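## Task

Take every bushing off the turntable, putting the bronze ones in the green bin and the steel ones in the red bin. One bushing in the wrong bin means failure, as does leaving the crate or any bin tipped or moved from where it belongs. Anything still being held by the robot at the end does not count.

## Robot and tools

Robot: two six-joint UR-style arms, left_arm and right_arm, each with a two-finger parallel gripper (up to 50 mm open) and a fisheye wrist camera. Two fixed head cameras, cam_head_left and cam_head_right, look down at the table. All images are 504x504.

Scene frame: origin on the table top midway between the arms, +x out over the table, +z up, left_arm on the +y side. The names left and right are not sides of an image. Base roots: left_arm (-0.068, +0.147, +0.226) m, right_arm (+0.039, -0.347, +0.226) m, both tilted. Mounting plates and the metal frame behind the arms are fixed obstacles. Printed hand positions can be off, more so at long reach.

Gripper geometry: fingers point along the gripper's +z and close along its x. end_effector_position is the point between the pads; fingertips go 17.5 mm past it. A flat block sticks out about 9 cm toward the gripper's -y and turns with it. Turning only wrist 3 moves that point on a 25 mm circle.

execute_actions(actions, pictures). actions holds at most one item. An empty list moves nothing and returns the state with pictures. An action is {"rows": [...], "steps": n}: 1 to 15 rows, n up to 15 (default 15), each step 1/30 s; one row per step, and the last row repeats to fill the steps. An action needs at least 6 steps; its result is captured 6 steps before the end, and those steps run during your next reply. A wait is {"steps": n} with n up to 300, counted from the previous result, your reply time included. pictures: true adds images to any result. A refused call sends nothing.

Each row is one flat list of 18 numbers, all in [-1, 1], covering both arms even if one is idle: left_arm's 6 joint numbers, then its gripper position, force_limit, speed; then the same 9 for right_arm. Joint order: shoulder pan, shoulder lift, elbow, wrist 1, wrist 2, wrist 3.

Joint numbers are offsets, not poses, scaled so 1.0 = 1.989 rad. They count from the joint angles printed in the latest result that shows them (before any such result in a scene, and for later calls within one reply, from where the arm is when the action begins). They do not add up row after row: each row is an offset from that same reference. All zeros therefore pulls the arm back to the reference angles; it is not a hold or a wait. Stated ranges (rad): left_arm pan -3.142..3.142, lift -6.283..6.283, elbow 0.000..3.142, wrists -6.283..6.283; right_arm pan 0.000..6.283, elbow -3.142..0.000, others as left. A call asking a joint more than 0.010 rad past its end outward is refused; true ends can differ by 0.010 rad, and targets beyond them are clipped, reported as "joint sent to its limit" (possibly for an earlier action). Per step, each target is held within 0.575 rad of the measured angle, and targets moving the hand over 100 mm away are scaled back. Motion lags about 0.17 s and speed is limited, so big moves may be unfinished when the result arrives.

Gripper numbers are absolute settings. position: +1 fully open (50 mm), about -0.65 pads meet, -1 to grasp (closes until blocked). force_limit per pad: -1 about 20 N, 0 about 102 N, +1 about 185 N (actual up to ~17 % higher). speed: -1 20 mm/s, 0 85, +1 150. Repeat an arm's three gripper numbers to keep it unchanged; 0 is a real command. Stopped fingers only react to a position change of at least 0.01; only then do new force or speed values apply, so open first to regrip softer. object_status: 0 moving, 1 blocked while opening, 2 blocked while closing (a grasp), 3 at target or pads met (usually nothing held). Confirm a grasp by 2. At force_limit -1, status stays 2 even if the part is lost. Opening in mm is roughly (250 - position_measured) x 0.202.

Results: per arm, end_effector_position (m), end_effector_quat_wxyz and velocities; Joint positions (rad) and velocities (rad/s), one block per arm; joint torques (offset, noisy); Wrist force/torque in the end effector's axes (saturates near 50 N, has offset and noise; "no reading" is harmless). "joint command not followed" means the clearance check altered targets; HELD marks steps whose row was not sent. Between calls the arms keep heading to the last row's target until they nearly stop or a step is HELD.

zoom_image(camera, region): camera is one of cam_head_left, cam_head_right, cam_left_wrist, cam_right_wrist; region [x0, y0, x1, y1] in pixels, top-left origin, at most 504x504. Calibration (K, distortion, T_world_to_cam) is given per camera and may be a few mm or degrees off.

read_manual(section): returns licence texts only ("licences").

finished_scene(scene): ends the current scene, given its number, and grades it; irreversible. Replying without any tool call ends everything.

Avoid: knocking anything off the table, tipping or shifting the crate or bins, dropping or slamming parts, arm-to-arm contact, and hard pressing. Contact torque at a joint's load limit (136 N m for pan, lift, elbow; 25.4 N m for wrists, held weight included) or 150 N external force stops that arm for 10 s. Motors holding loads heat: warning at 70 °C, braked at 85 °C. Occasional tugs may pull a held part or nudge loose ones. Release parts so they rest in the bin on their own.

Each tool is called after "Emit:" in YAML: its name, and indented under it one key for each argument.

## Session

Emit:
execute_actions:
  actions: []

Scene clock: 0.00 s of 12600.00 s.
left_arm: end_effector_position=(+0.4721, +0.7171, +0.1982) position_measured=3 object_status=3 end_effector_quat_wxyz=(+0.332, -0.836, +0.437, -0.004) end_effector_velocity=(+0.000, -0.001, +0.000) end_effector_angular_velocity=(-0.000, -0.000, -0.001) | right_arm: end_effector_position=(+0.3872, -0.7863, +0.1248) position_measured=3 object_status=3 end_effector_quat_wxyz=(+0.134, +0.633, +0.752, +0.124) end_effector_velocity=(+0.000, -0.000, -0.000) end_effector_angular_velocity=(-0.001, -0.000, +0.001)
Joint positions: left_arm=[-0.062 -1.549  2.088 -3.347 -0.597 -2.855] | right_arm=[ 2.777 -1.19  -2.415 -0.209  1.388 -0.844]
Joint velocities: left_arm=[-0.001  0.     0.    -0.    -0.     0.001] | right_arm=[-0.001 -0.001  0.001  0.001  0.    -0.001]
Joint torques (N m, as the arm reports them, + toward a larger angle): no reading
Wrist force (N, on the end effector, along its own x y z axes, offset not removed): no reading
Wrist torque (N m, same axes, about the end effector's origin, offset not removed): no reading

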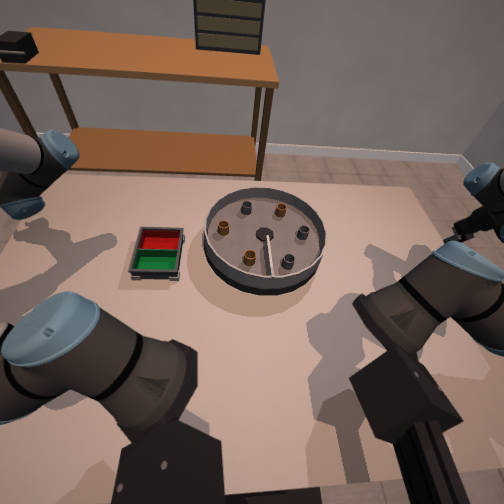

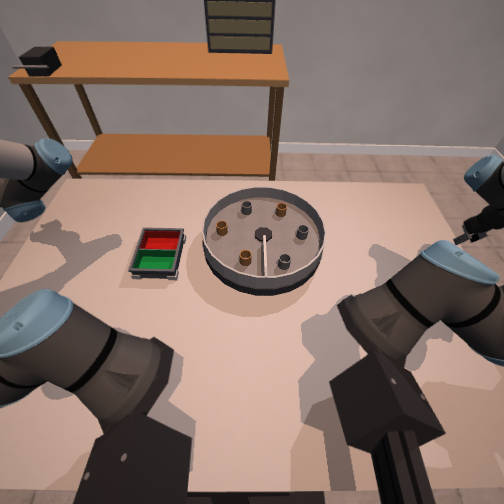

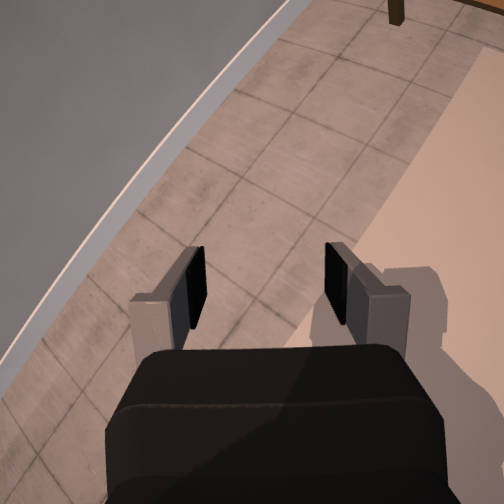

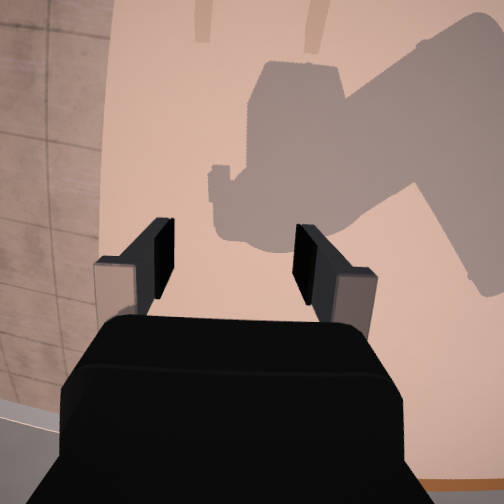

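Emit:
zoom_image:
  camera: "cam_head_left"
  region: [120, 170, 340, 310]

Emit:
zoom_image:
  camera: "cam_head_right"
  region: [120, 170, 340, 310]

Region (120, 170, 340, 310) of cam_head_left's 504x504 image, scaled by 2.291, with more detail than that image has; it fills the top 321 rows of this view, and the rest is white.

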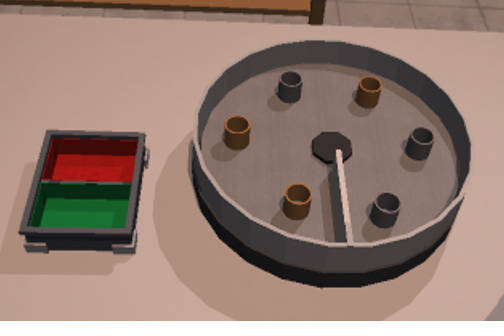

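Region (120, 170, 340, 310) of cam_head_right's 504x504 image, scaled by 2.291, with more detail than that image has; it fills the top 321 rows of this view, and the rest is white.

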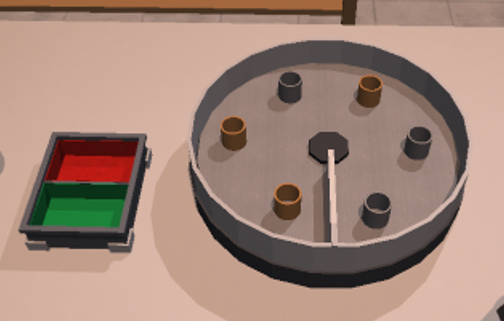

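Emit:
execute_actions:
  actions:
    - {"steps": 60}
  pictures: true

Emit:
zoom_image:
  camera: "cam_head_left"
  region: [120, 170, 340, 310]

Scene clock: 2.00 s of 12600.00 s.
left_arm: end_effector_position=(+0.4721, +0.7171, +0.1982) position_measured=3 object_status=3 end_effector_quat_wxyz=(+0.332, -0.836, +0.437, -0.004) end_effector_velocity=(-0.000, +0.000, +0.000) end_effector_angular_velocity=(+0.000, -0.000, +0.001) | right_arm: end_effector_position=(+0.3872, -0.7863, +0.1248) position_measured=3 object_status=3 end_effector_quat_wxyz=(+0.134, +0.633, +0.752, +0.124) end_effector_velocity=(+0.000, -0.000, +0.000) end_effector_angular_velocity=(-0.001, -0.001, +0.001)
Joint positions: left_arm=[-0.062 -1.549  2.088 -3.347 -0.597 -2.855] | right_arm=[ 2.777 -1.19  -2.415 -0.209  1.388 -0.844]
Joint velocities: left_arm=[ 0.001  0.    -0.001 -0.     0.    -0.   ] | right_arm=[ 0.     0.     0.001 -0.    -0.    -0.001]
Joint torques (N m, as the arm reports them, + toward a larger angle): left_arm=[ -9.16 -25.72 -16.34  -2.19   0.09   0.27] | right_arm=[-5.14 21.08 14.87  3.05  1.18  0.16]
Wrist force (N, on the end effector, along its own x y z axes, offset not removed): left_arm=[-1.1 -1.0 1.7] | right_arm=[4.0 -0.6 2.0]
Wrist torque (N m, same axes, about the end effector's origin, offset not removed): left_arm=[-0.20 0.29 -0.04] | right_arm=[-0.12 -0.52 -0.11]
Kept back: nothing.
Steps of this call (steps 1 to 60: nothing new was sent). Readings (joint positions | what the end effector reports):
1: left_arm=[-0.062 -1.549 2.088 -3.347 -0.597 -2.855] | right_arm=[2.777 -1.190 -2.415 -0.209 1.388 -0.844] | left_arm position_measured=3 object_status=3 | right_arm position_measured=3 object_status=3
2: left_arm=[-0.062 -1.549 2.088 -3.347 -0.597 -2.855] | right_arm=[2.777 -1.190 -2.415 -0.209 1.388 -0.844] | left_arm position_measured=3 object_status=3 | right_arm position_measured=3 object_status=3
4: left_arm=[-0.062 -1.549 2.088 -3.347 -0.597 -2.855] | right_arm=[2.777 -1.190 -2.415 -0.209 1.388 -0.844] | left_arm position_measured=3 object_status=3 | right_arm position_measured=3 object_status=3
8: left_arm=[-0.062 -1.549 2.088 -3.347 -0.597 -2.855] | right_arm=[2.777 -1.190 -2.415 -0.209 1.388 -0.844] | left_arm position_measured=3 object_status=3 | right_arm position_measured=3 object_status=3
60: the state above
camera_calibration (this result's frames):
cam_left_wrist: T_world_to_cam=[[0.5826, -0.745443, -0.32387, 0.328309], [-0.806473, -0.480753, -0.344205, 0.802227], [0.100884, 0.461726, -0.881267, -0.0585227], [0, 0, 0, 1]] pos_world=[0.461606, 0.65743, 0.330886]
cam_right_wrist: T_world_to_cam=[[-0.195885, 0.979786, -0.0405898, 0.850497], [0.770676, 0.179409, 0.61145, -0.234369], [0.606372, 0.0884923, -0.790241, 0.0819953], [0, 0, 0, 1]] pos_world=[0.297502, -0.798513, 0.242622]

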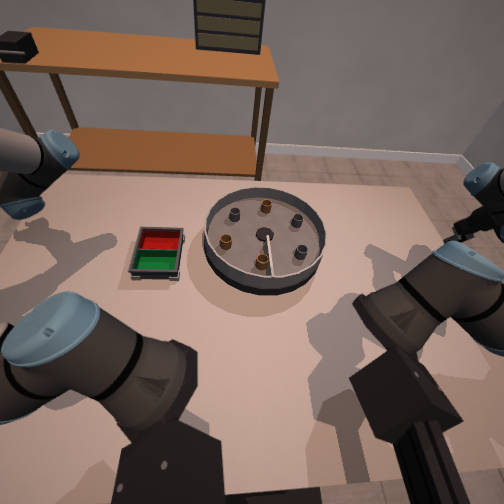

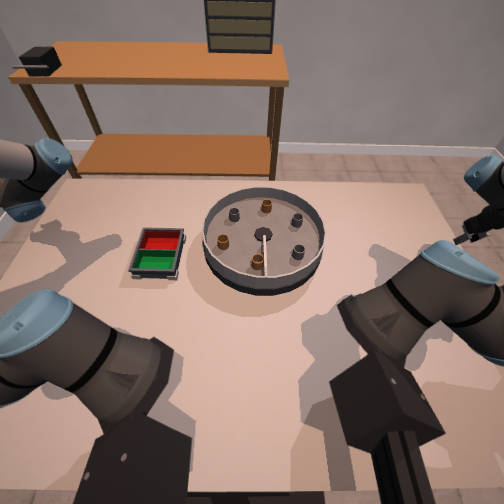

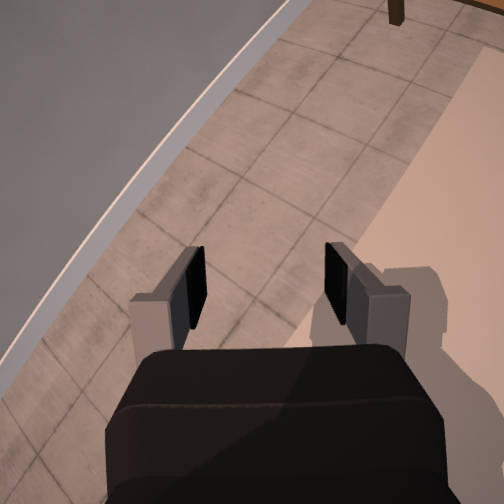

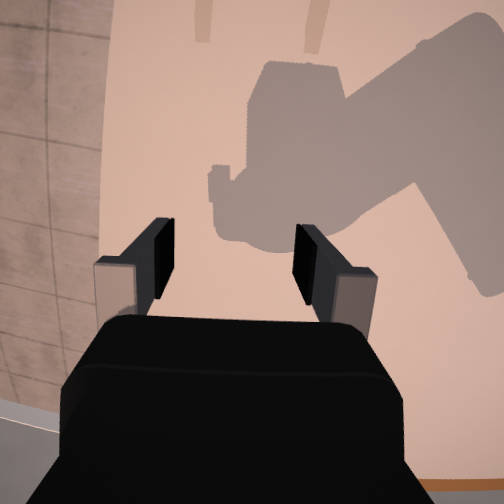

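Region (120, 170, 340, 310) of cam_head_left's 504x504 image, scaled by 2.291, with more detail than that image has; it fills the top 321 rows of this view, and the rest is white.

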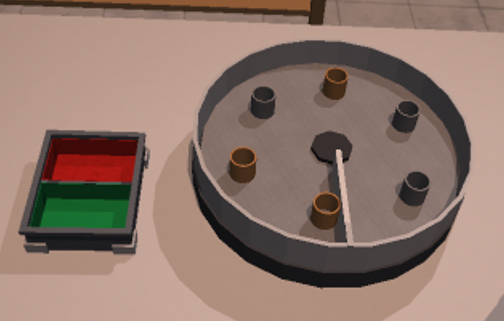

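Emit:
execute_actions:
  actions:
    - {"rows": [[-0.1,0.033,-0.011,0.14,-0.037,-0.13,1,0,1,0,0,0,0,0,0,1,0,0],[-0.2,0.066,-0.022,0.27,-0.074,-0.25,1,0,1,0,0,0,0,0,0,1,0,0],[-0.3,0.098,-0.033,0.41,-0.111,-0.38,1,0,1,0,0,0,0,0,0,1,0,0],[-0.4,0.131,-0.044,0.55,-0.148,-0.51,1,0,1,0,0,0,0,0,0,1,0,0],[-0.529,0.1733,-0.0578,0.7262,-0.1962,-0.6735,1,0,1,0,0,0,0,0,0,1,0,0]], "steps": 15}

Emit:
execute_actions:
  actions:
    - {"steps": 45}
  pictures: true

Scene clock: 11.30 s of 12600.00 s.
left_arm: end_effector_position=(+0.5454, +0.6255, +0.1842) position_measured=3 object_status=3 end_effector_quat_wxyz=(+0.284, -0.827, +0.480, -0.069) end_effector_velocity=(+0.267, -0.397, -0.043) end_effector_angular_velocity=(-0.528, -0.124, -0.511) | right_arm: end_effector_position=(+0.3872, -0.7863, +0.1248) position_measured=3 object_status=3 end_effector_quat_wxyz=(+0.134, +0.633, +0.752, +0.124) end_effector_velocity=(+0.000, -0.000, +0.000) end_effector_angular_velocity=(-0.000, -0.000, +0.001)
Joint positions: left_arm=[-0.181 -1.491  2.068 -3.222 -0.662 -2.979] | right_arm=[ 2.777 -1.19  -2.415 -0.209  1.388 -0.844]
Joint velocities: left_arm=[-0.47   0.251 -0.086  0.465 -0.282 -0.465] | right_arm=[ 0.    -0.     0.001 -0.001 -0.    -0.001]
Joint torques (N m, as the arm reports them, + toward a larger angle): left_arm=[-28.5  -12.94 -25.94   0.48  -2.8   -2.7 ] | right_arm=[-3.   15.65 12.24  1.58  3.2   1.64]
Wrist force (N, on the end effector, along its own x y z axes, offset not removed): left_arm=[-0.4 -2.2 -0.4] | right_arm=[0.8 0.0 -0.9]
Wrist torque (N m, same axes, about the end effector's origin, offset not removed): left_arm=[-0.43 0.24 -0.07] | right_arm=[0.14 -0.20 -0.30]
Steps of this call (steps 1 to 270: nothing new was sent; steps 271 to 279: the first 9 steps of this action). Readings (joint positions | what the end effector reports):
271: left_arm=[-0.062 -1.549 2.088 -3.347 -0.597 -2.855] | right_arm=[2.777 -1.190 -2.415 -0.209 1.388 -0.844] | left_arm position_measured=3 object_status=3 | right_arm position_measured=3 object_status=3
272: left_arm=[-0.067 -1.546 2.086 -3.343 -0.600 -2.860] | right_arm=[2.777 -1.190 -2.415 -0.209 1.388 -0.844] | left_arm position_measured=3 object_status=3 | right_arm position_measured=3 object_status=3
274: left_arm=[-0.100 -1.533 2.082 -3.303 -0.615 -2.898] | right_arm=[2.777 -1.190 -2.415 -0.209 1.388 -0.844] | left_arm position_measured=3 object_status=3 | right_arm position_measured=3 object_status=3
278: left_arm=[-0.165 -1.500 2.071 -3.238 -0.652 -2.963] | right_arm=[2.777 -1.190 -2.415 -0.209 1.388 -0.844] | left_arm position_measured=3 object_status=3 | right_arm position_measured=3 object_status=3
279: the state above

Scene clock: 12.80 s of 12600.00 s.
left_arm: end_effector_position=(+0.4774, +0.0046, +0.2477) position_measured=3 object_status=3 end_effector_quat_wxyz=(-0.010, -0.712, +0.701, -0.035) end_effector_velocity=(-0.212, -0.058, +0.017) end_effector_angular_velocity=(+0.459, +0.293, -0.131) | right_arm: end_effector_position=(+0.3872, -0.7863, +0.1248) position_measured=3 object_status=3 end_effector_quat_wxyz=(+0.134, +0.633, +0.752, +0.124) end_effector_velocity=(+0.000, -0.000, +0.000) end_effector_angular_velocity=(+0.000, -0.001, -0.001)
Joint positions: left_arm=[-1.068 -1.215  1.976 -2.012 -0.975 -4.109] | right_arm=[ 2.777 -1.19  -2.415 -0.209  1.388 -0.844]
Joint velocities: left_arm=[-0.359  0.084 -0.028  0.833 -0.095 -0.653] | right_arm=[-0.001 -0.     0.     0.001  0.001  0.   ]
Joint torques (N m, as the arm reports them, + toward a larger angle): left_arm=[-30.64  -9.92 -32.62   0.26  -1.9   -2.26] | right_arm=[-2.27 15.26 12.3   1.53  3.23  1.68]
Wrist force (N, on the end effector, along its own x y z axes, offset not removed): left_arm=[1.8 1.8 -1.0] | right_arm=[0.3 -0.5 4.7]
Wrist torque (N m, same axes, about the end effector's origin, offset not removed): left_arm=[0.10 -0.13 -0.06] | right_arm=[0.18 -0.02 0.15]
Kept back: nothing.
Steps of this call (steps 1 to 6: the last 6 steps of your previous action; steps 7 to 45: the robot went on to your last target). Readings (joint positions | what the end effector reports):
1: left_arm=[-0.197 -1.483 2.065 -3.206 -0.671 -2.995] | right_arm=[2.777 -1.190 -2.415 -0.209 1.388 -0.844] | left_arm position_measured=3 object_status=3 | right_arm position_measured=3 object_status=3
2: left_arm=[-0.213 -1.475 2.063 -3.190 -0.680 -3.011] | right_arm=[2.777 -1.190 -2.415 -0.209 1.388 -0.844] | left_arm position_measured=3 object_status=3 | right_arm position_measured=3 object_status=3
4: left_arm=[-0.246 -1.459 2.057 -3.157 -0.699 -3.044] | right_arm=[2.777 -1.190 -2.415 -0.209 1.388 -0.844] | left_arm position_measured=3 object_status=3 | right_arm position_measured=3 object_status=3
8: left_arm=[-0.314 -1.428 2.047 -3.089 -0.733 -3.111] | right_arm=[2.777 -1.190 -2.415 -0.209 1.388 -0.844] | left_arm position_measured=3 object_status=3 | right_arm position_measured=3 object_status=3
45: the state above
camera_calibration (this result's frames):
cam_left_wrist: T_world_to_cam=[[-0.039793, -0.997987, 0.0493786, 0.0159274], [-0.979077, 0.0488134, 0.19755, 0.426832], [-0.199563, -0.0404843, -0.979048, 0.483492], [0, 0, 0, 1]] pos_world=[0.515022, 0.0146341, 0.388255]
cam_right_wrist: T_world_to_cam=[[-0.195885, 0.979786, -0.0405898, 0.850497], [0.770676, 0.179409, 0.61145, -0.234369], [0.606372, 0.0884924, -0.790241, 0.0819953], [0, 0, 0, 1]] pos_world=[0.297502, -0.798513, 0.242622]

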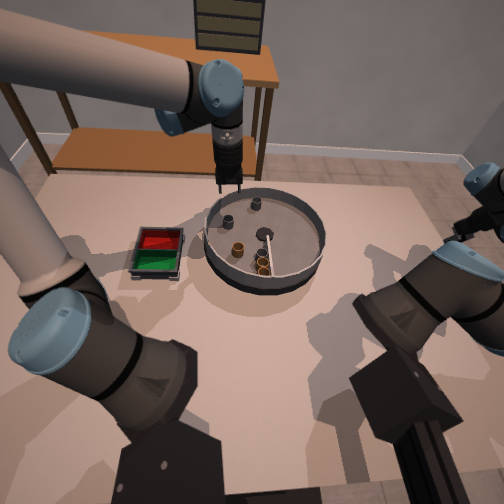

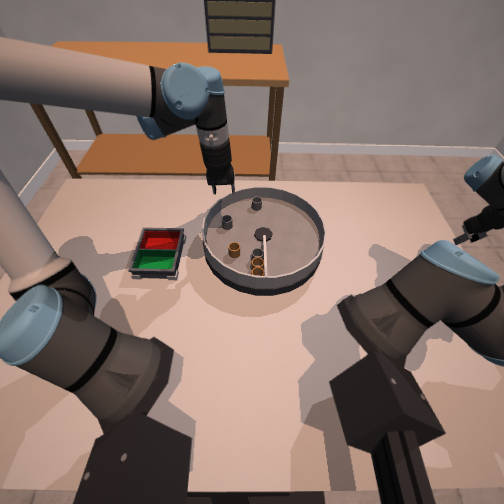

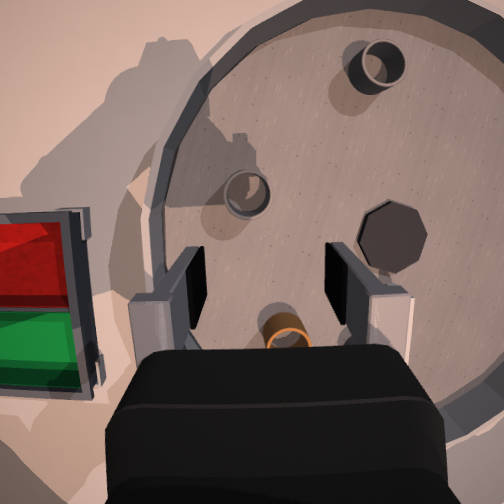

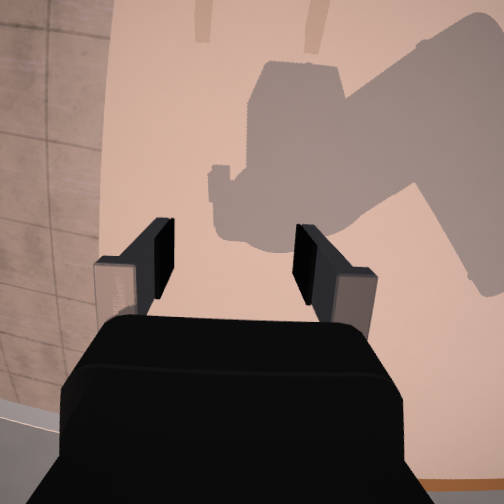

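Emit:
zoom_image:
  camera: "cam_head_left"
  region: [200, 185, 330, 295]

Emit:
zoom_image:
  camera: "cam_left_wrist"
  region: [150, 20, 504, 374]

Region (200, 185, 330, 295) of cam_head_left's 504x504 image, scaled by 3.877, with more detail than that image has; it fills the top 426 rows of this view, and the rest is white.

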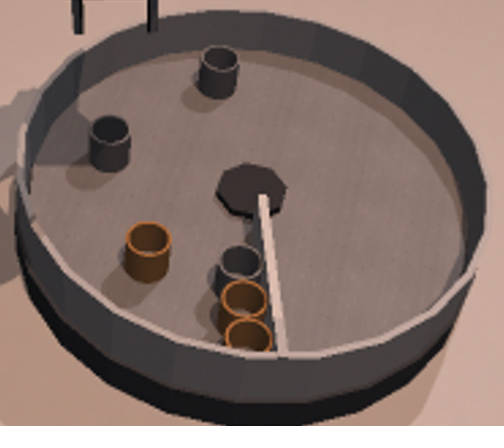

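Region (150, 20, 504, 374) of cam_left_wrist's 504x504 image, scaled by 1.424, with more detail than that image has.

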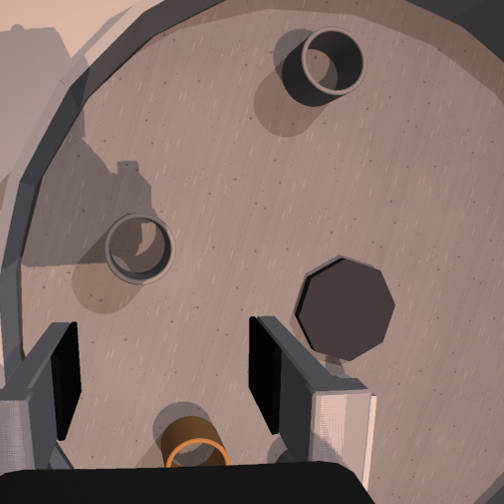

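Emit:
execute_actions:
  actions:
    - {"steps": 150}
  pictures: true

Emit:
zoom_image:
  camera: "cam_head_left"
  region: [200, 185, 330, 295]

Emit:
zoom_image:
  camera: "cam_head_right"
  region: [200, 185, 330, 295]

Scene clock: 17.80 s of 12600.00 s.
left_arm: end_effector_position=(+0.4502, -0.0007, +0.2502) position_measured=3 object_status=3 end_effector_quat_wxyz=(-0.000, -0.707, +0.707, -0.001) end_effector_velocity=(+0.000, -0.000, +0.001) end_effector_angular_velocity=(-0.001, -0.001, -0.001) | right_arm: end_effector_position=(+0.3872, -0.7863, +0.1248) position_measured=3 object_status=3 end_effector_quat_wxyz=(+0.134, +0.633, +0.752, +0.124) end_effector_velocity=(+0.000, +0.000, -0.000) end_effector_angular_velocity=(+0.001, +0.000, +0.001)
Joint positions: left_arm=[-1.114 -1.204  1.973 -1.903 -0.988 -4.195] | right_arm=[ 2.777 -1.19  -2.415 -0.209  1.388 -0.844]
Joint velocities: left_arm=[-0.001 -0.    -0.001  0.001 -0.     0.001] | right_arm=[ 0.    -0.    -0.    -0.     0.001 -0.   ]
Joint torques (N m, as the arm reports them, + toward a larger angle): left_arm=[-34.98  -6.54 -33.24  -0.27  -2.07  -1.29] | right_arm=[-2.26 15.69 11.91  1.38  3.2   1.62]
Wrist force (N, on the end effector, along its own x y z axes, offset not removed): left_arm=[-1.5 -1.0 0.1] | right_arm=[0.0 1.5 2.1]
Wrist torque (N m, same axes, about the end effector's origin, offset not removed): left_arm=[-0.18 0.37 -0.03] | right_arm=[0.17 0.09 0.15]
Kept back: nothing.
Steps of this call (steps 1 to 30: the robot went on to your last target; steps 31 to 150: nothing new was sent). Readings (joint positions | what the end effector reports):
1: left_arm=[-1.078 -1.212 1.976 -1.987 -0.978 -4.129] | right_arm=[2.777 -1.190 -2.415 -0.209 1.388 -0.844] | left_arm position_measured=3 object_status=3 | right_arm position_measured=3 object_status=3
2: left_arm=[-1.087 -1.211 1.975 -1.968 -0.980 -4.144] | right_arm=[2.777 -1.190 -2.415 -0.209 1.388 -0.844] | left_arm position_measured=3 object_status=3 | right_arm position_measured=3 object_status=3
4: left_arm=[-1.098 -1.208 1.974 -1.942 -0.983 -4.164] | right_arm=[2.777 -1.190 -2.415 -0.209 1.388 -0.844] | left_arm position_measured=3 object_status=3 | right_arm position_measured=3 object_status=3
8: left_arm=[-1.108 -1.205 1.973 -1.917 -0.986 -4.184] | right_arm=[2.777 -1.190 -2.415 -0.209 1.388 -0.844] | left_arm position_measured=3 object_status=3 | right_arm position_measured=3 object_status=3
150: the state above
All arms were judged still, so your last target was given up. Only a new action makes them travel on or press farther. Fingers that are still opening or closing keep moving.
camera_calibration (this result's frames):
cam_left_wrist: T_world_to_cam=[[-0.0540857, -0.998454, -0.0128015, 0.0314665], [-0.970873, 0.0495862, 0.234408, 0.386993], [-0.233411, 0.0251067, -0.972054, 0.493877], [0, 0, 0, 1]] pos_world=[0.492699, -0.00017126, 0.389763]
cam_right_wrist: T_world_to_cam=[[-0.195885, 0.979786, -0.0405899, 0.850497], [0.770676, 0.179409, 0.61145, -0.234369], [0.606372, 0.0884923, -0.790241, 0.0819952], [0, 0, 0, 1]] pos_world=[0.297502, -0.798513, 0.242622]

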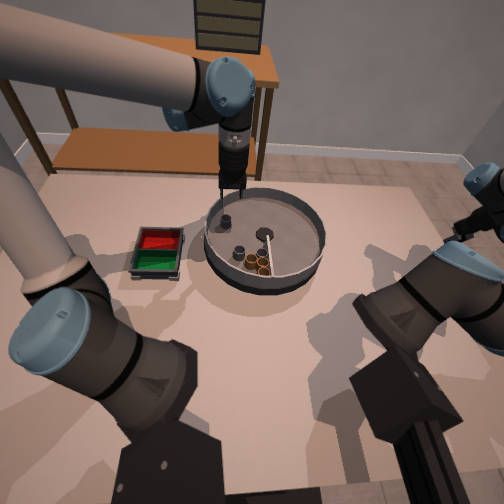

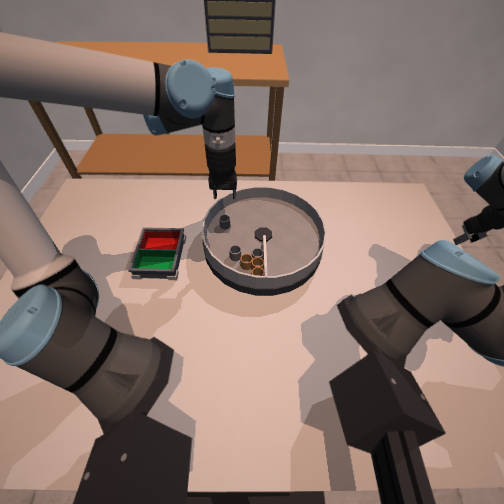

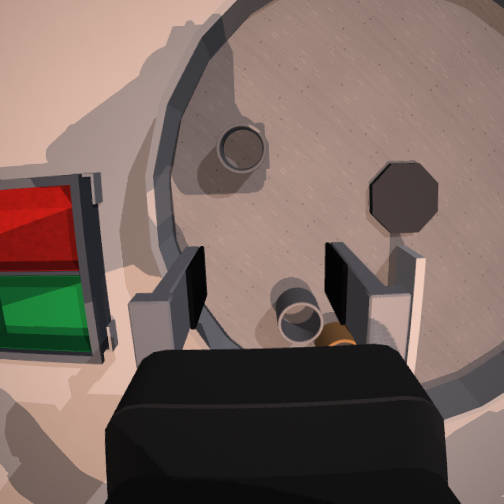

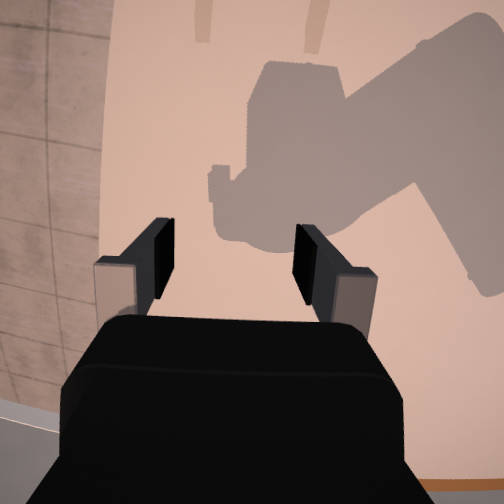

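Region (200, 185, 330, 295) of cam_head_left's 504x504 image, scaled by 3.877, with more detail than that image has; it fills the top 426 rows of this view, and the rest is white.

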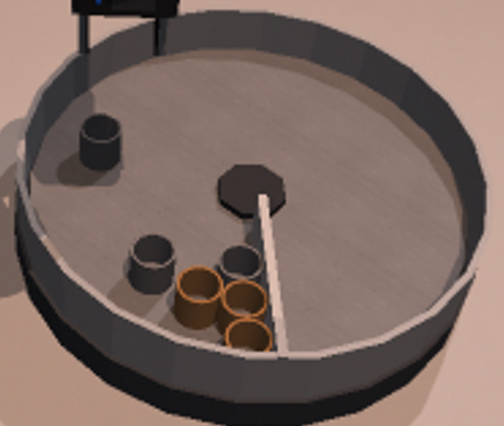

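Region (200, 185, 330, 295) of cam_head_right's 504x504 image, scaled by 3.877, with more detail than that image has; it fills the top 426 rows of this view, and the rest is white.

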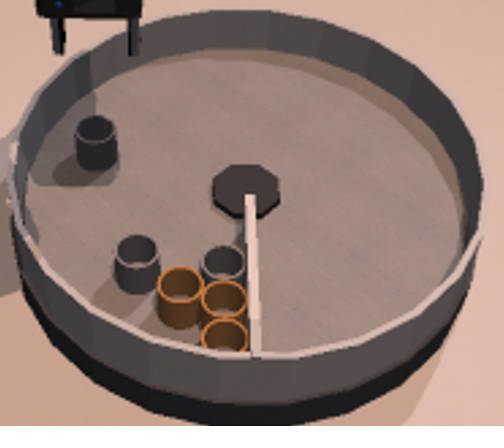

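Emit:
execute_actions:
  actions:
    - {"rows": [[-0.04,0.015,0.02,-0.014,-0.018,-0.04,1,0,1,0,0,0,0,0,0,1,0,0],[-0.08,0.03,0.04,-0.03,-0.037,-0.08,1,0,1,0,0,0,0,0,0,1,0,0],[-0.1148,0.0446,0.0578,-0.0431,-0.0545,-0.1166,1,0,1,0,0,0,0,0,0,1,0,0]], "steps": 15}

Emit:
execute_actions:
  actions:
    - {"steps": 40}
  pictures: true

Scene clock: 19.37 s of 12600.00 s.
left_arm: end_effector_position=(+0.3702, -0.0671, +0.2503) position_measured=3 object_status=3 end_effector_quat_wxyz=(-0.002, -0.706, +0.708, -0.001) end_effector_velocity=(-0.229, -0.155, +0.005) end_effector_angular_velocity=(+0.013, -0.026, +0.007) | right_arm: end_effector_position=(+0.3872, -0.7863, +0.1248) position_measured=3 object_status=3 end_effector_quat_wxyz=(+0.134, +0.633, +0.752, +0.124) end_effector_velocity=(+0.000, +0.000, -0.000) end_effector_angular_velocity=(+0.001, +0.000, +0.001)
Joint positions: left_arm=[-1.28  -1.138  2.058 -1.967 -1.068 -4.363] | right_arm=[ 2.777 -1.19  -2.415 -0.209  1.388 -0.844]
Joint velocities: left_arm=[-0.484  0.175  0.228 -0.168 -0.213 -0.487] | right_arm=[ 0.    -0.     0.    -0.     0.001 -0.001]
Joint torques (N m, as the arm reports them, + toward a larger angle): left_arm=[-28.77 -11.65 -15.23  -4.84  -2.11  -2.1 ] | right_arm=[-1.93 14.69 11.34  1.3   3.16  1.64]
Wrist force (N, on the end effector, along its own x y z axes, offset not removed): left_arm=[1.3 1.6 -0.5] | right_arm=[-0.5 0.1 1.1]
Wrist torque (N m, same axes, about the end effector's origin, offset not removed): left_arm=[0.08 0.02 -0.12] | right_arm=[-0.12 0.36 0.02]
Steps of this call (steps 1 to 38: nothing new was sent; steps 39 to 47: the first 9 steps of this action). Readings (joint positions | what the end effector reports):
39: left_arm=[-1.114 -1.204 1.973 -1.903 -0.988 -4.195] | right_arm=[2.777 -1.190 -2.415 -0.209 1.388 -0.844] | left_arm position_measured=3 object_status=3 | right_arm position_measured=3 object_status=3
40: left_arm=[-1.119 -1.201 1.976 -1.906 -0.991 -4.199] | right_arm=[2.777 -1.190 -2.415 -0.209 1.388 -0.844] | left_arm position_measured=3 object_status=3 | right_arm position_measured=3 object_status=3
42: left_arm=[-1.158 -1.183 1.999 -1.923 -1.012 -4.239] | right_arm=[2.777 -1.190 -2.415 -0.209 1.388 -0.844] | left_arm position_measured=3 object_status=3 | right_arm position_measured=3 object_status=3
46: left_arm=[-1.262 -1.145 2.049 -1.960 -1.060 -4.344] | right_arm=[2.777 -1.190 -2.415 -0.209 1.388 -0.844] | left_arm position_measured=3 object_status=3 | right_arm position_measured=3 object_status=3
47: the state above

Scene clock: 20.70 s of 12600.00 s.
left_arm: end_effector_position=(+0.3402, -0.0854, +0.2503) position_measured=3 object_status=3 end_effector_quat_wxyz=(+0.000, -0.707, +0.707, -0.001) end_effector_velocity=(+0.000, +0.000, +0.000) end_effector_angular_velocity=(-0.001, +0.001, +0.002) | right_arm: end_effector_position=(+0.3872, -0.7863, +0.1248) position_measured=3 object_status=3 end_effector_quat_wxyz=(+0.134, +0.633, +0.752, +0.124) end_effector_velocity=(-0.000, +0.000, +0.000) end_effector_angular_velocity=(-0.001, -0.000, +0.002)
Joint positions: left_arm=[-1.343 -1.115  2.088 -1.989 -1.096 -4.427] | right_arm=[ 2.777 -1.19  -2.415 -0.209  1.388 -0.844]
Joint velocities: left_arm=[ 0.001 -0.    -0.    -0.001 -0.    -0.   ] | right_arm=[ 0.     0.001 -0.    -0.    -0.    -0.002]
Joint torques (N m, as the arm reports them, + toward a larger angle): left_arm=[-33.88  -5.79 -10.73  -4.69  -1.99  -1.37] | right_arm=[-2.39 15.05 11.87  1.44  3.23  1.72]
Wrist force (N, on the end effector, along its own x y z axes, offset not removed): left_arm=[-0.9 -1.3 0.6] | right_arm=[2.2 -4.3 -1.0]
Wrist torque (N m, same axes, about the end effector's origin, offset not removed): left_arm=[-0.19 0.25 -0.07] | right_arm=[-0.88 -0.43 -0.30]
Kept back: nothing.
Steps of this call (steps 1 to 6: the last 6 steps of your previous action; steps 7 to 30: the robot went on to your last target; steps 31 to 40: nothing new was sent). Readings (joint positions | what the end effector reports):
1: left_arm=[-1.294 -1.133 2.065 -1.972 -1.074 -4.377] | right_arm=[2.777 -1.190 -2.415 -0.209 1.388 -0.844] | left_arm position_measured=3 object_status=3 | right_arm position_measured=3 object_status=3
2: left_arm=[-1.305 -1.129 2.070 -1.976 -1.079 -4.388] | right_arm=[2.777 -1.190 -2.415 -0.209 1.388 -0.844] | left_arm position_measured=3 object_status=3 | right_arm position_measured=3 object_status=3
4: left_arm=[-1.320 -1.123 2.077 -1.981 -1.086 -4.404] | right_arm=[2.777 -1.190 -2.415 -0.209 1.388 -0.844] | left_arm position_measured=3 object_status=3 | right_arm position_measured=3 object_status=3
8: left_arm=[-1.335 -1.118 2.084 -1.986 -1.092 -4.419] | right_arm=[2.777 -1.190 -2.415 -0.209 1.388 -0.844] | left_arm position_measured=3 object_status=3 | right_arm position_measured=3 object_status=3
40: the state above
All arms were judged still, so your last target was given up. Only a new action makes them travel on or press farther. Fingers that are still opening or closing keep moving.
camera_calibration (this result's frames):
cam_left_wrist: T_world_to_cam=[[-0.0548312, -0.99841, -0.0130484, -0.0587832], [-0.970994, 0.0502705, 0.233758, 0.284681], [-0.23273, 0.0254871, -0.972207, 0.47025], [0, 0, 0, 1]] pos_world=[0.382642, -0.0849862, 0.389867]
cam_right_wrist: T_world_to_cam=[[-0.195885, 0.979786, -0.0405897, 0.850497], [0.770676, 0.179409, 0.61145, -0.234369], [0.606373, 0.0884925, -0.790241, 0.0819953], [0, 0, 0, 1]] pos_world=[0.297502, -0.798513, 0.242622]

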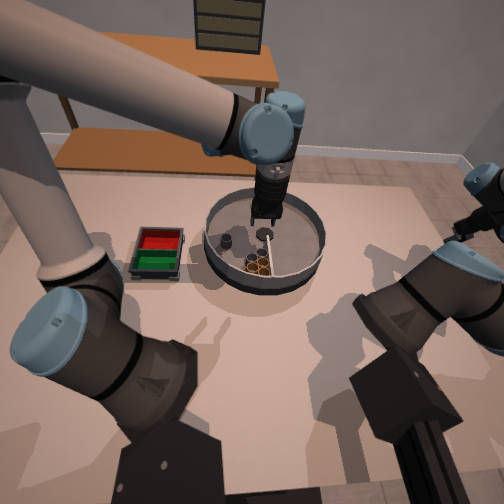

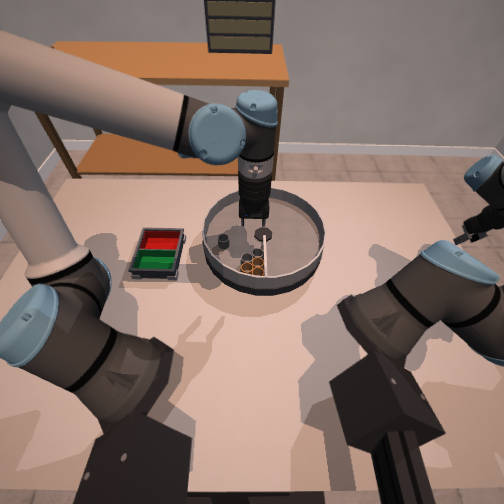

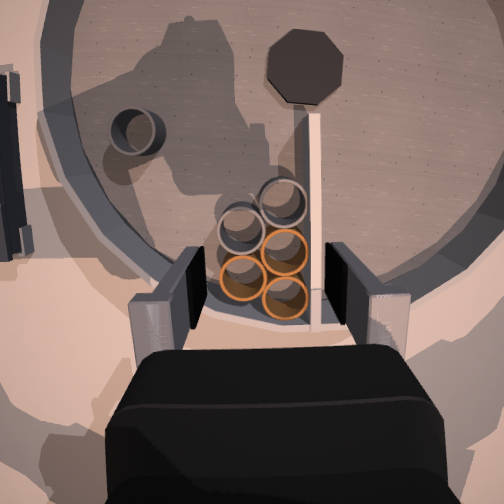

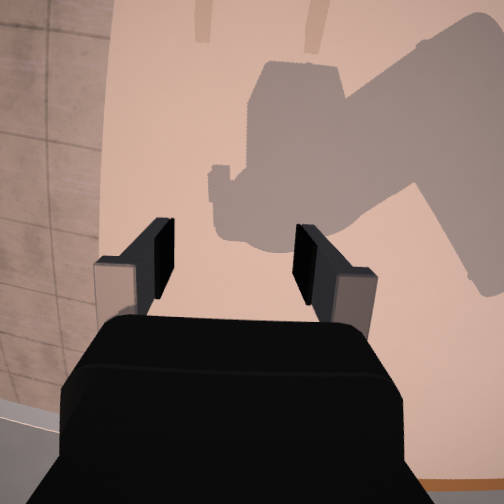

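Emit:
zoom_image:
  camera: "cam_left_wrist"
  region: [180, 100, 380, 340]

Region (180, 100, 380, 340) of cam_left_wrist's 504x504 image, scaled by 2.100, with more detail than that image has.

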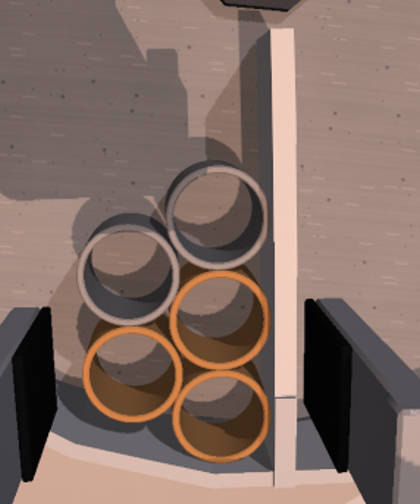

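Emit:
execute_actions:
  actions: []

Emit:
zoom_image:
  camera: "cam_left_wrist"
  region: [100, 100, 380, 340]

Scene clock: 23.73 s of 12600.00 s.
left_arm: end_effector_position=(+0.3402, -0.0854, +0.2503) position_measured=3 object_status=3 end_effector_quat_wxyz=(+0.000, -0.707, +0.707, -0.001) end_effector_velocity=(+0.000, -0.001, +0.001) end_effector_angular_velocity=(-0.001, -0.001, -0.000) | right_arm: end_effector_position=(+0.3872, -0.7863, +0.1248) position_measured=3 object_status=3 end_effector_quat_wxyz=(+0.134, +0.633, +0.752, +0.124) end_effector_velocity=(+0.001, -0.000, +0.000) end_effector_angular_velocity=(-0.001, -0.001, +0.000)
Joint positions: left_arm=[-1.343 -1.115  2.088 -1.989 -1.096 -4.427] | right_arm=[ 2.777 -1.19  -2.415 -0.209  1.388 -0.844]
Joint velocities: left_arm=[-0.001  0.    -0.001  0.     0.    -0.   ] | right_arm=[ 0.    -0.001  0.001  0.    -0.    -0.001]
Joint torques (N m, as the arm reports them, + toward a larger angle): left_arm=[-34.14  -5.83 -11.07  -4.51  -2.13  -1.15] | right_arm=[-2.72 15.22 11.29  1.53  3.2   1.74]
Wrist force (N, on the end effector, along its own x y z axes, offset not removed): left_arm=[-1.3 -2.4 0.4] | right_arm=[-0.7 2.4 -2.4]
Wrist torque (N m, same axes, about the end effector's origin, offset not removed): left_arm=[-0.41 0.33 -0.02] | right_arm=[0.60 0.13 -0.04]
Kept back: nothing.
Steps of this call (steps 1 to 91: nothing new was sent). Readings (joint positions | what the end effector reports):
1: left_arm=[-1.343 -1.115 2.088 -1.989 -1.096 -4.427] | right_arm=[2.777 -1.190 -2.415 -0.209 1.388 -0.844] | left_arm position_measured=3 object_status=3 | right_arm position_measured=3 object_status=3
2: left_arm=[-1.343 -1.115 2.088 -1.989 -1.096 -4.427] | right_arm=[2.777 -1.190 -2.415 -0.209 1.388 -0.844] | left_arm position_measured=3 object_status=3 | right_arm position_measured=3 object_status=3
4: left_arm=[-1.343 -1.115 2.088 -1.989 -1.096 -4.427] | right_arm=[2.777 -1.190 -2.415 -0.209 1.388 -0.844] | left_arm position_measured=3 object_status=3 | right_arm position_measured=3 object_status=3
8: left_arm=[-1.343 -1.115 2.088 -1.989 -1.096 -4.427] | right_arm=[2.777 -1.190 -2.415 -0.209 1.388 -0.844] | left_arm position_measured=3 object_status=3 | right_arm position_measured=3 object_status=3
91: the state above
camera_calibration (this result's frames):
cam_left_wrist: T_world_to_cam=[[-0.054831, -0.99841, -0.0130486, -0.0587838], [-0.970995, 0.0502703, 0.233757, 0.28468], [-0.23273, 0.0254872, -0.972207, 0.470249], [0, 0, 0, 1]] pos_world=[0.382641, -0.0849867, 0.389867]
cam_right_wrist: T_world_to_cam=[[-0.195885, 0.979786, -0.0405899, 0.850497], [0.770676, 0.179409, 0.61145, -0.234369], [0.606372, 0.0884922, -0.790241, 0.0819952], [0, 0, 0, 1]] pos_world=[0.297502, -0.798514, 0.242622]

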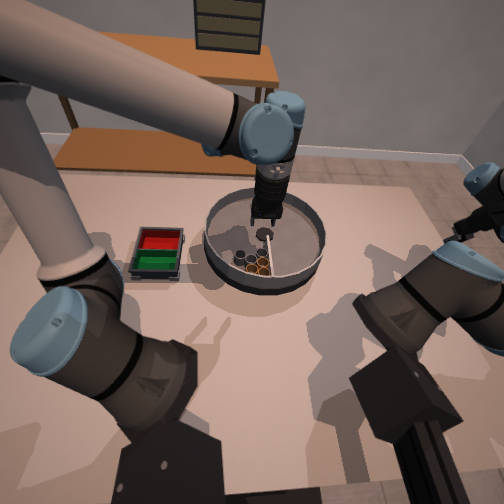

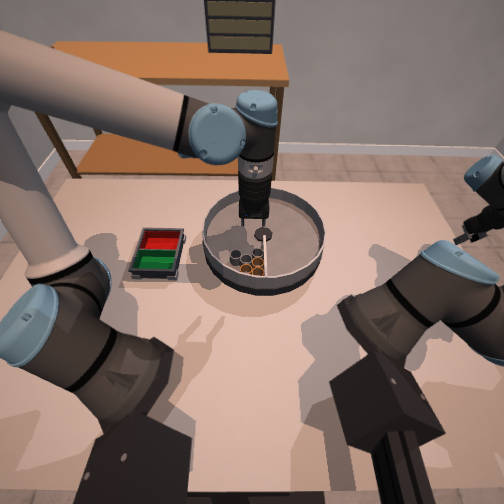

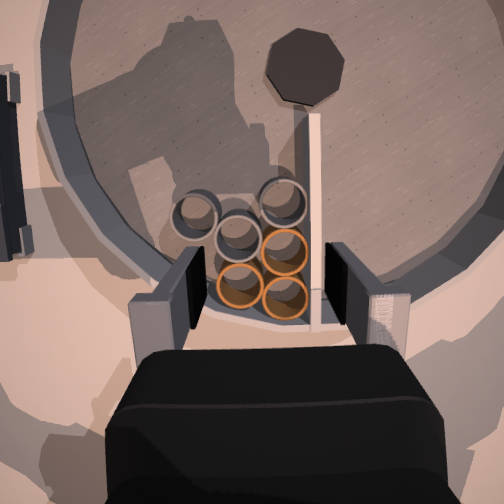

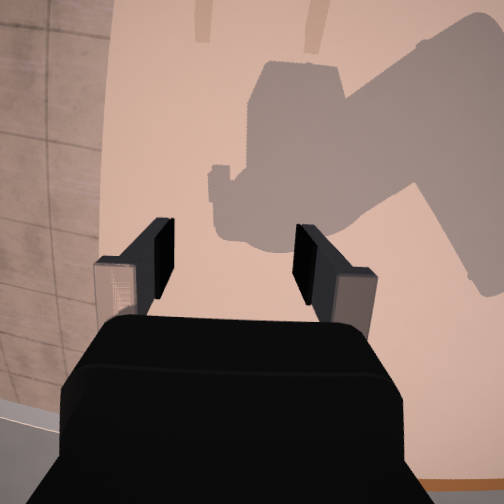

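Region (100, 100, 380, 340) of cam_left_wrist's 504x504 image, scaled by 1.800, with more detail than that image has; it fills the top 432 rows of this view, and the rest is white.

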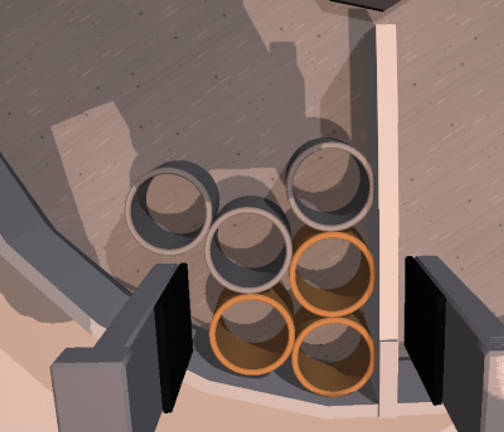

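Emit:
execute_actions:
  actions:
    - {"steps": 120}
  pictures: true

Emit:
zoom_image:
  camera: "cam_left_wrist"
  region: [100, 100, 380, 340]

Scene clock: 27.73 s of 12600.00 s.
left_arm: end_effector_position=(+0.3402, -0.0854, +0.2503) position_measured=3 object_status=3 end_effector_quat_wxyz=(+0.000, -0.707, +0.707, -0.001) end_effector_velocity=(+0.000, -0.000, +0.001) end_effector_angular_velocity=(-0.002, +0.000, +0.001) | right_arm: end_effector_position=(+0.3872, -0.7863, +0.1248) position_measured=3 object_status=3 end_effector_quat_wxyz=(+0.134, +0.633, +0.752, +0.124) end_effector_velocity=(-0.000, -0.000, -0.000) end_effector_angular_velocity=(-0.000, +0.001, -0.000)
Joint positions: left_arm=[-1.343 -1.115  2.088 -1.989 -1.096 -4.427] | right_arm=[ 2.777 -1.19  -2.415 -0.209  1.388 -0.844]
Joint velocities: left_arm=[ 0.    -0.    -0.001 -0.    -0.001  0.   ] | right_arm=[-0.001 -0.    -0.    -0.    -0.    -0.   ]
Joint torques (N m, as the arm reports them, + toward a larger angle): left_arm=[-33.93  -5.16 -11.46  -4.62  -2.06  -1.21] | right_arm=[-2.55 15.37 12.32  1.42  3.3   1.67]
Wrist force (N, on the end effector, along its own x y z axes, offset not removed): left_arm=[-0.9 -0.4 0.7] | right_arm=[1.2 -3.6 0.2]
Wrist torque (N m, same axes, about the end effector's origin, offset not removed): left_arm=[-0.11 0.22 -0.05] | right_arm=[-0.69 -0.07 -0.01]
Kept back: nothing.
Steps of this call (steps 1 to 120: nothing new was sent). Readings (joint positions | what the end effector reports):
1: left_arm=[-1.343 -1.115 2.088 -1.989 -1.096 -4.427] | right_arm=[2.777 -1.190 -2.415 -0.209 1.388 -0.844] | left_arm position_measured=3 object_status=3 | right_arm position_measured=3 object_status=3
2: left_arm=[-1.343 -1.115 2.088 -1.989 -1.096 -4.427] | right_arm=[2.777 -1.190 -2.415 -0.209 1.388 -0.844] | left_arm position_measured=3 object_status=3 | right_arm position_measured=3 object_status=3
4: left_arm=[-1.343 -1.115 2.088 -1.989 -1.096 -4.427] | right_arm=[2.777 -1.190 -2.415 -0.209 1.388 -0.844] | left_arm position_measured=3 object_status=3 | right_arm position_measured=3 object_status=3
8: left_arm=[-1.343 -1.115 2.088 -1.989 -1.096 -4.427] | right_arm=[2.777 -1.190 -2.415 -0.209 1.388 -0.844] | left_arm position_measured=3 object_status=3 | right_arm position_measured=3 object_status=3
120: the state above
camera_calibration (this result's frames):
cam_left_wrist: T_world_to_cam=[[-0.0548308, -0.99841, -0.0130486, -0.0587839], [-0.970995, 0.0502701, 0.233757, 0.28468], [-0.23273, 0.0254873, -0.972207, 0.470249], [0, 0, 0, 1]] pos_world=[0.382641, -0.0849867, 0.389867]
cam_right_wrist: T_world_to_cam=[[-0.195885, 0.979786, -0.0405899, 0.850497], [0.770676, 0.179409, 0.61145, -0.234369], [0.606372, 0.0884924, -0.790241, 0.0819953], [0, 0, 0, 1]] pos_world=[0.297502, -0.798514, 0.242622]

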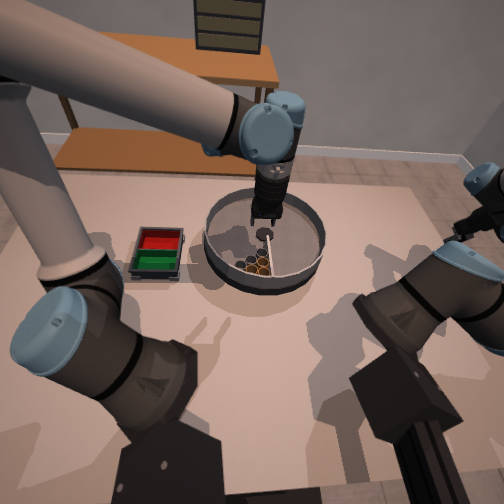

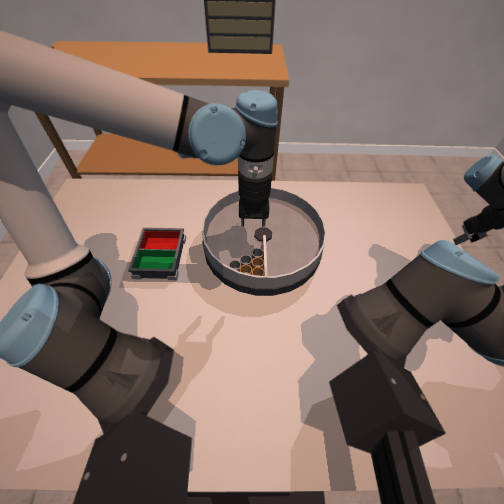

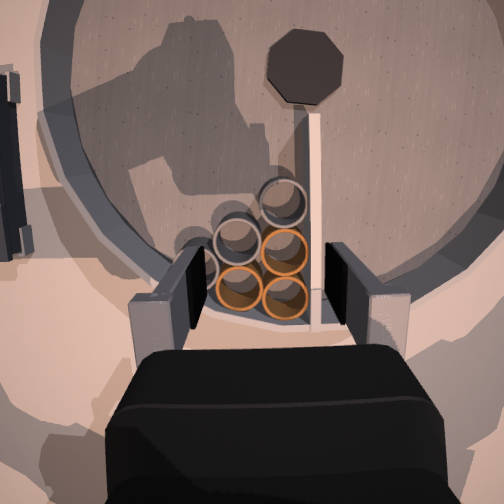

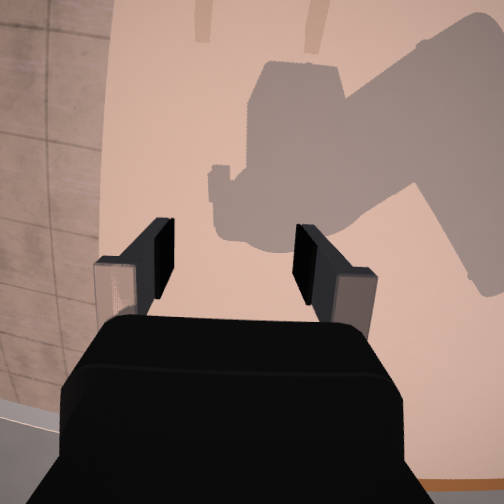

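Region (100, 100, 380, 340) of cam_left_wrist's 504x504 image, scaled by 1.800, with more detail than that image has; it fills the top 432 rows of this view, and the rest is white.

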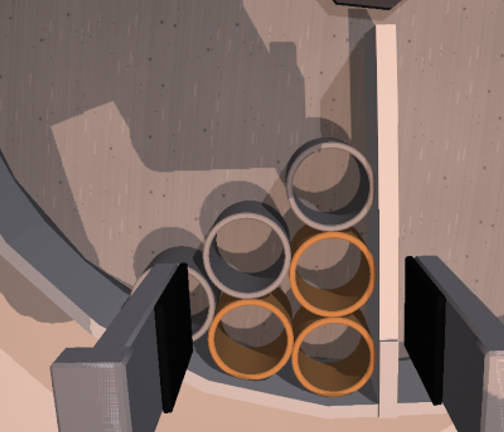

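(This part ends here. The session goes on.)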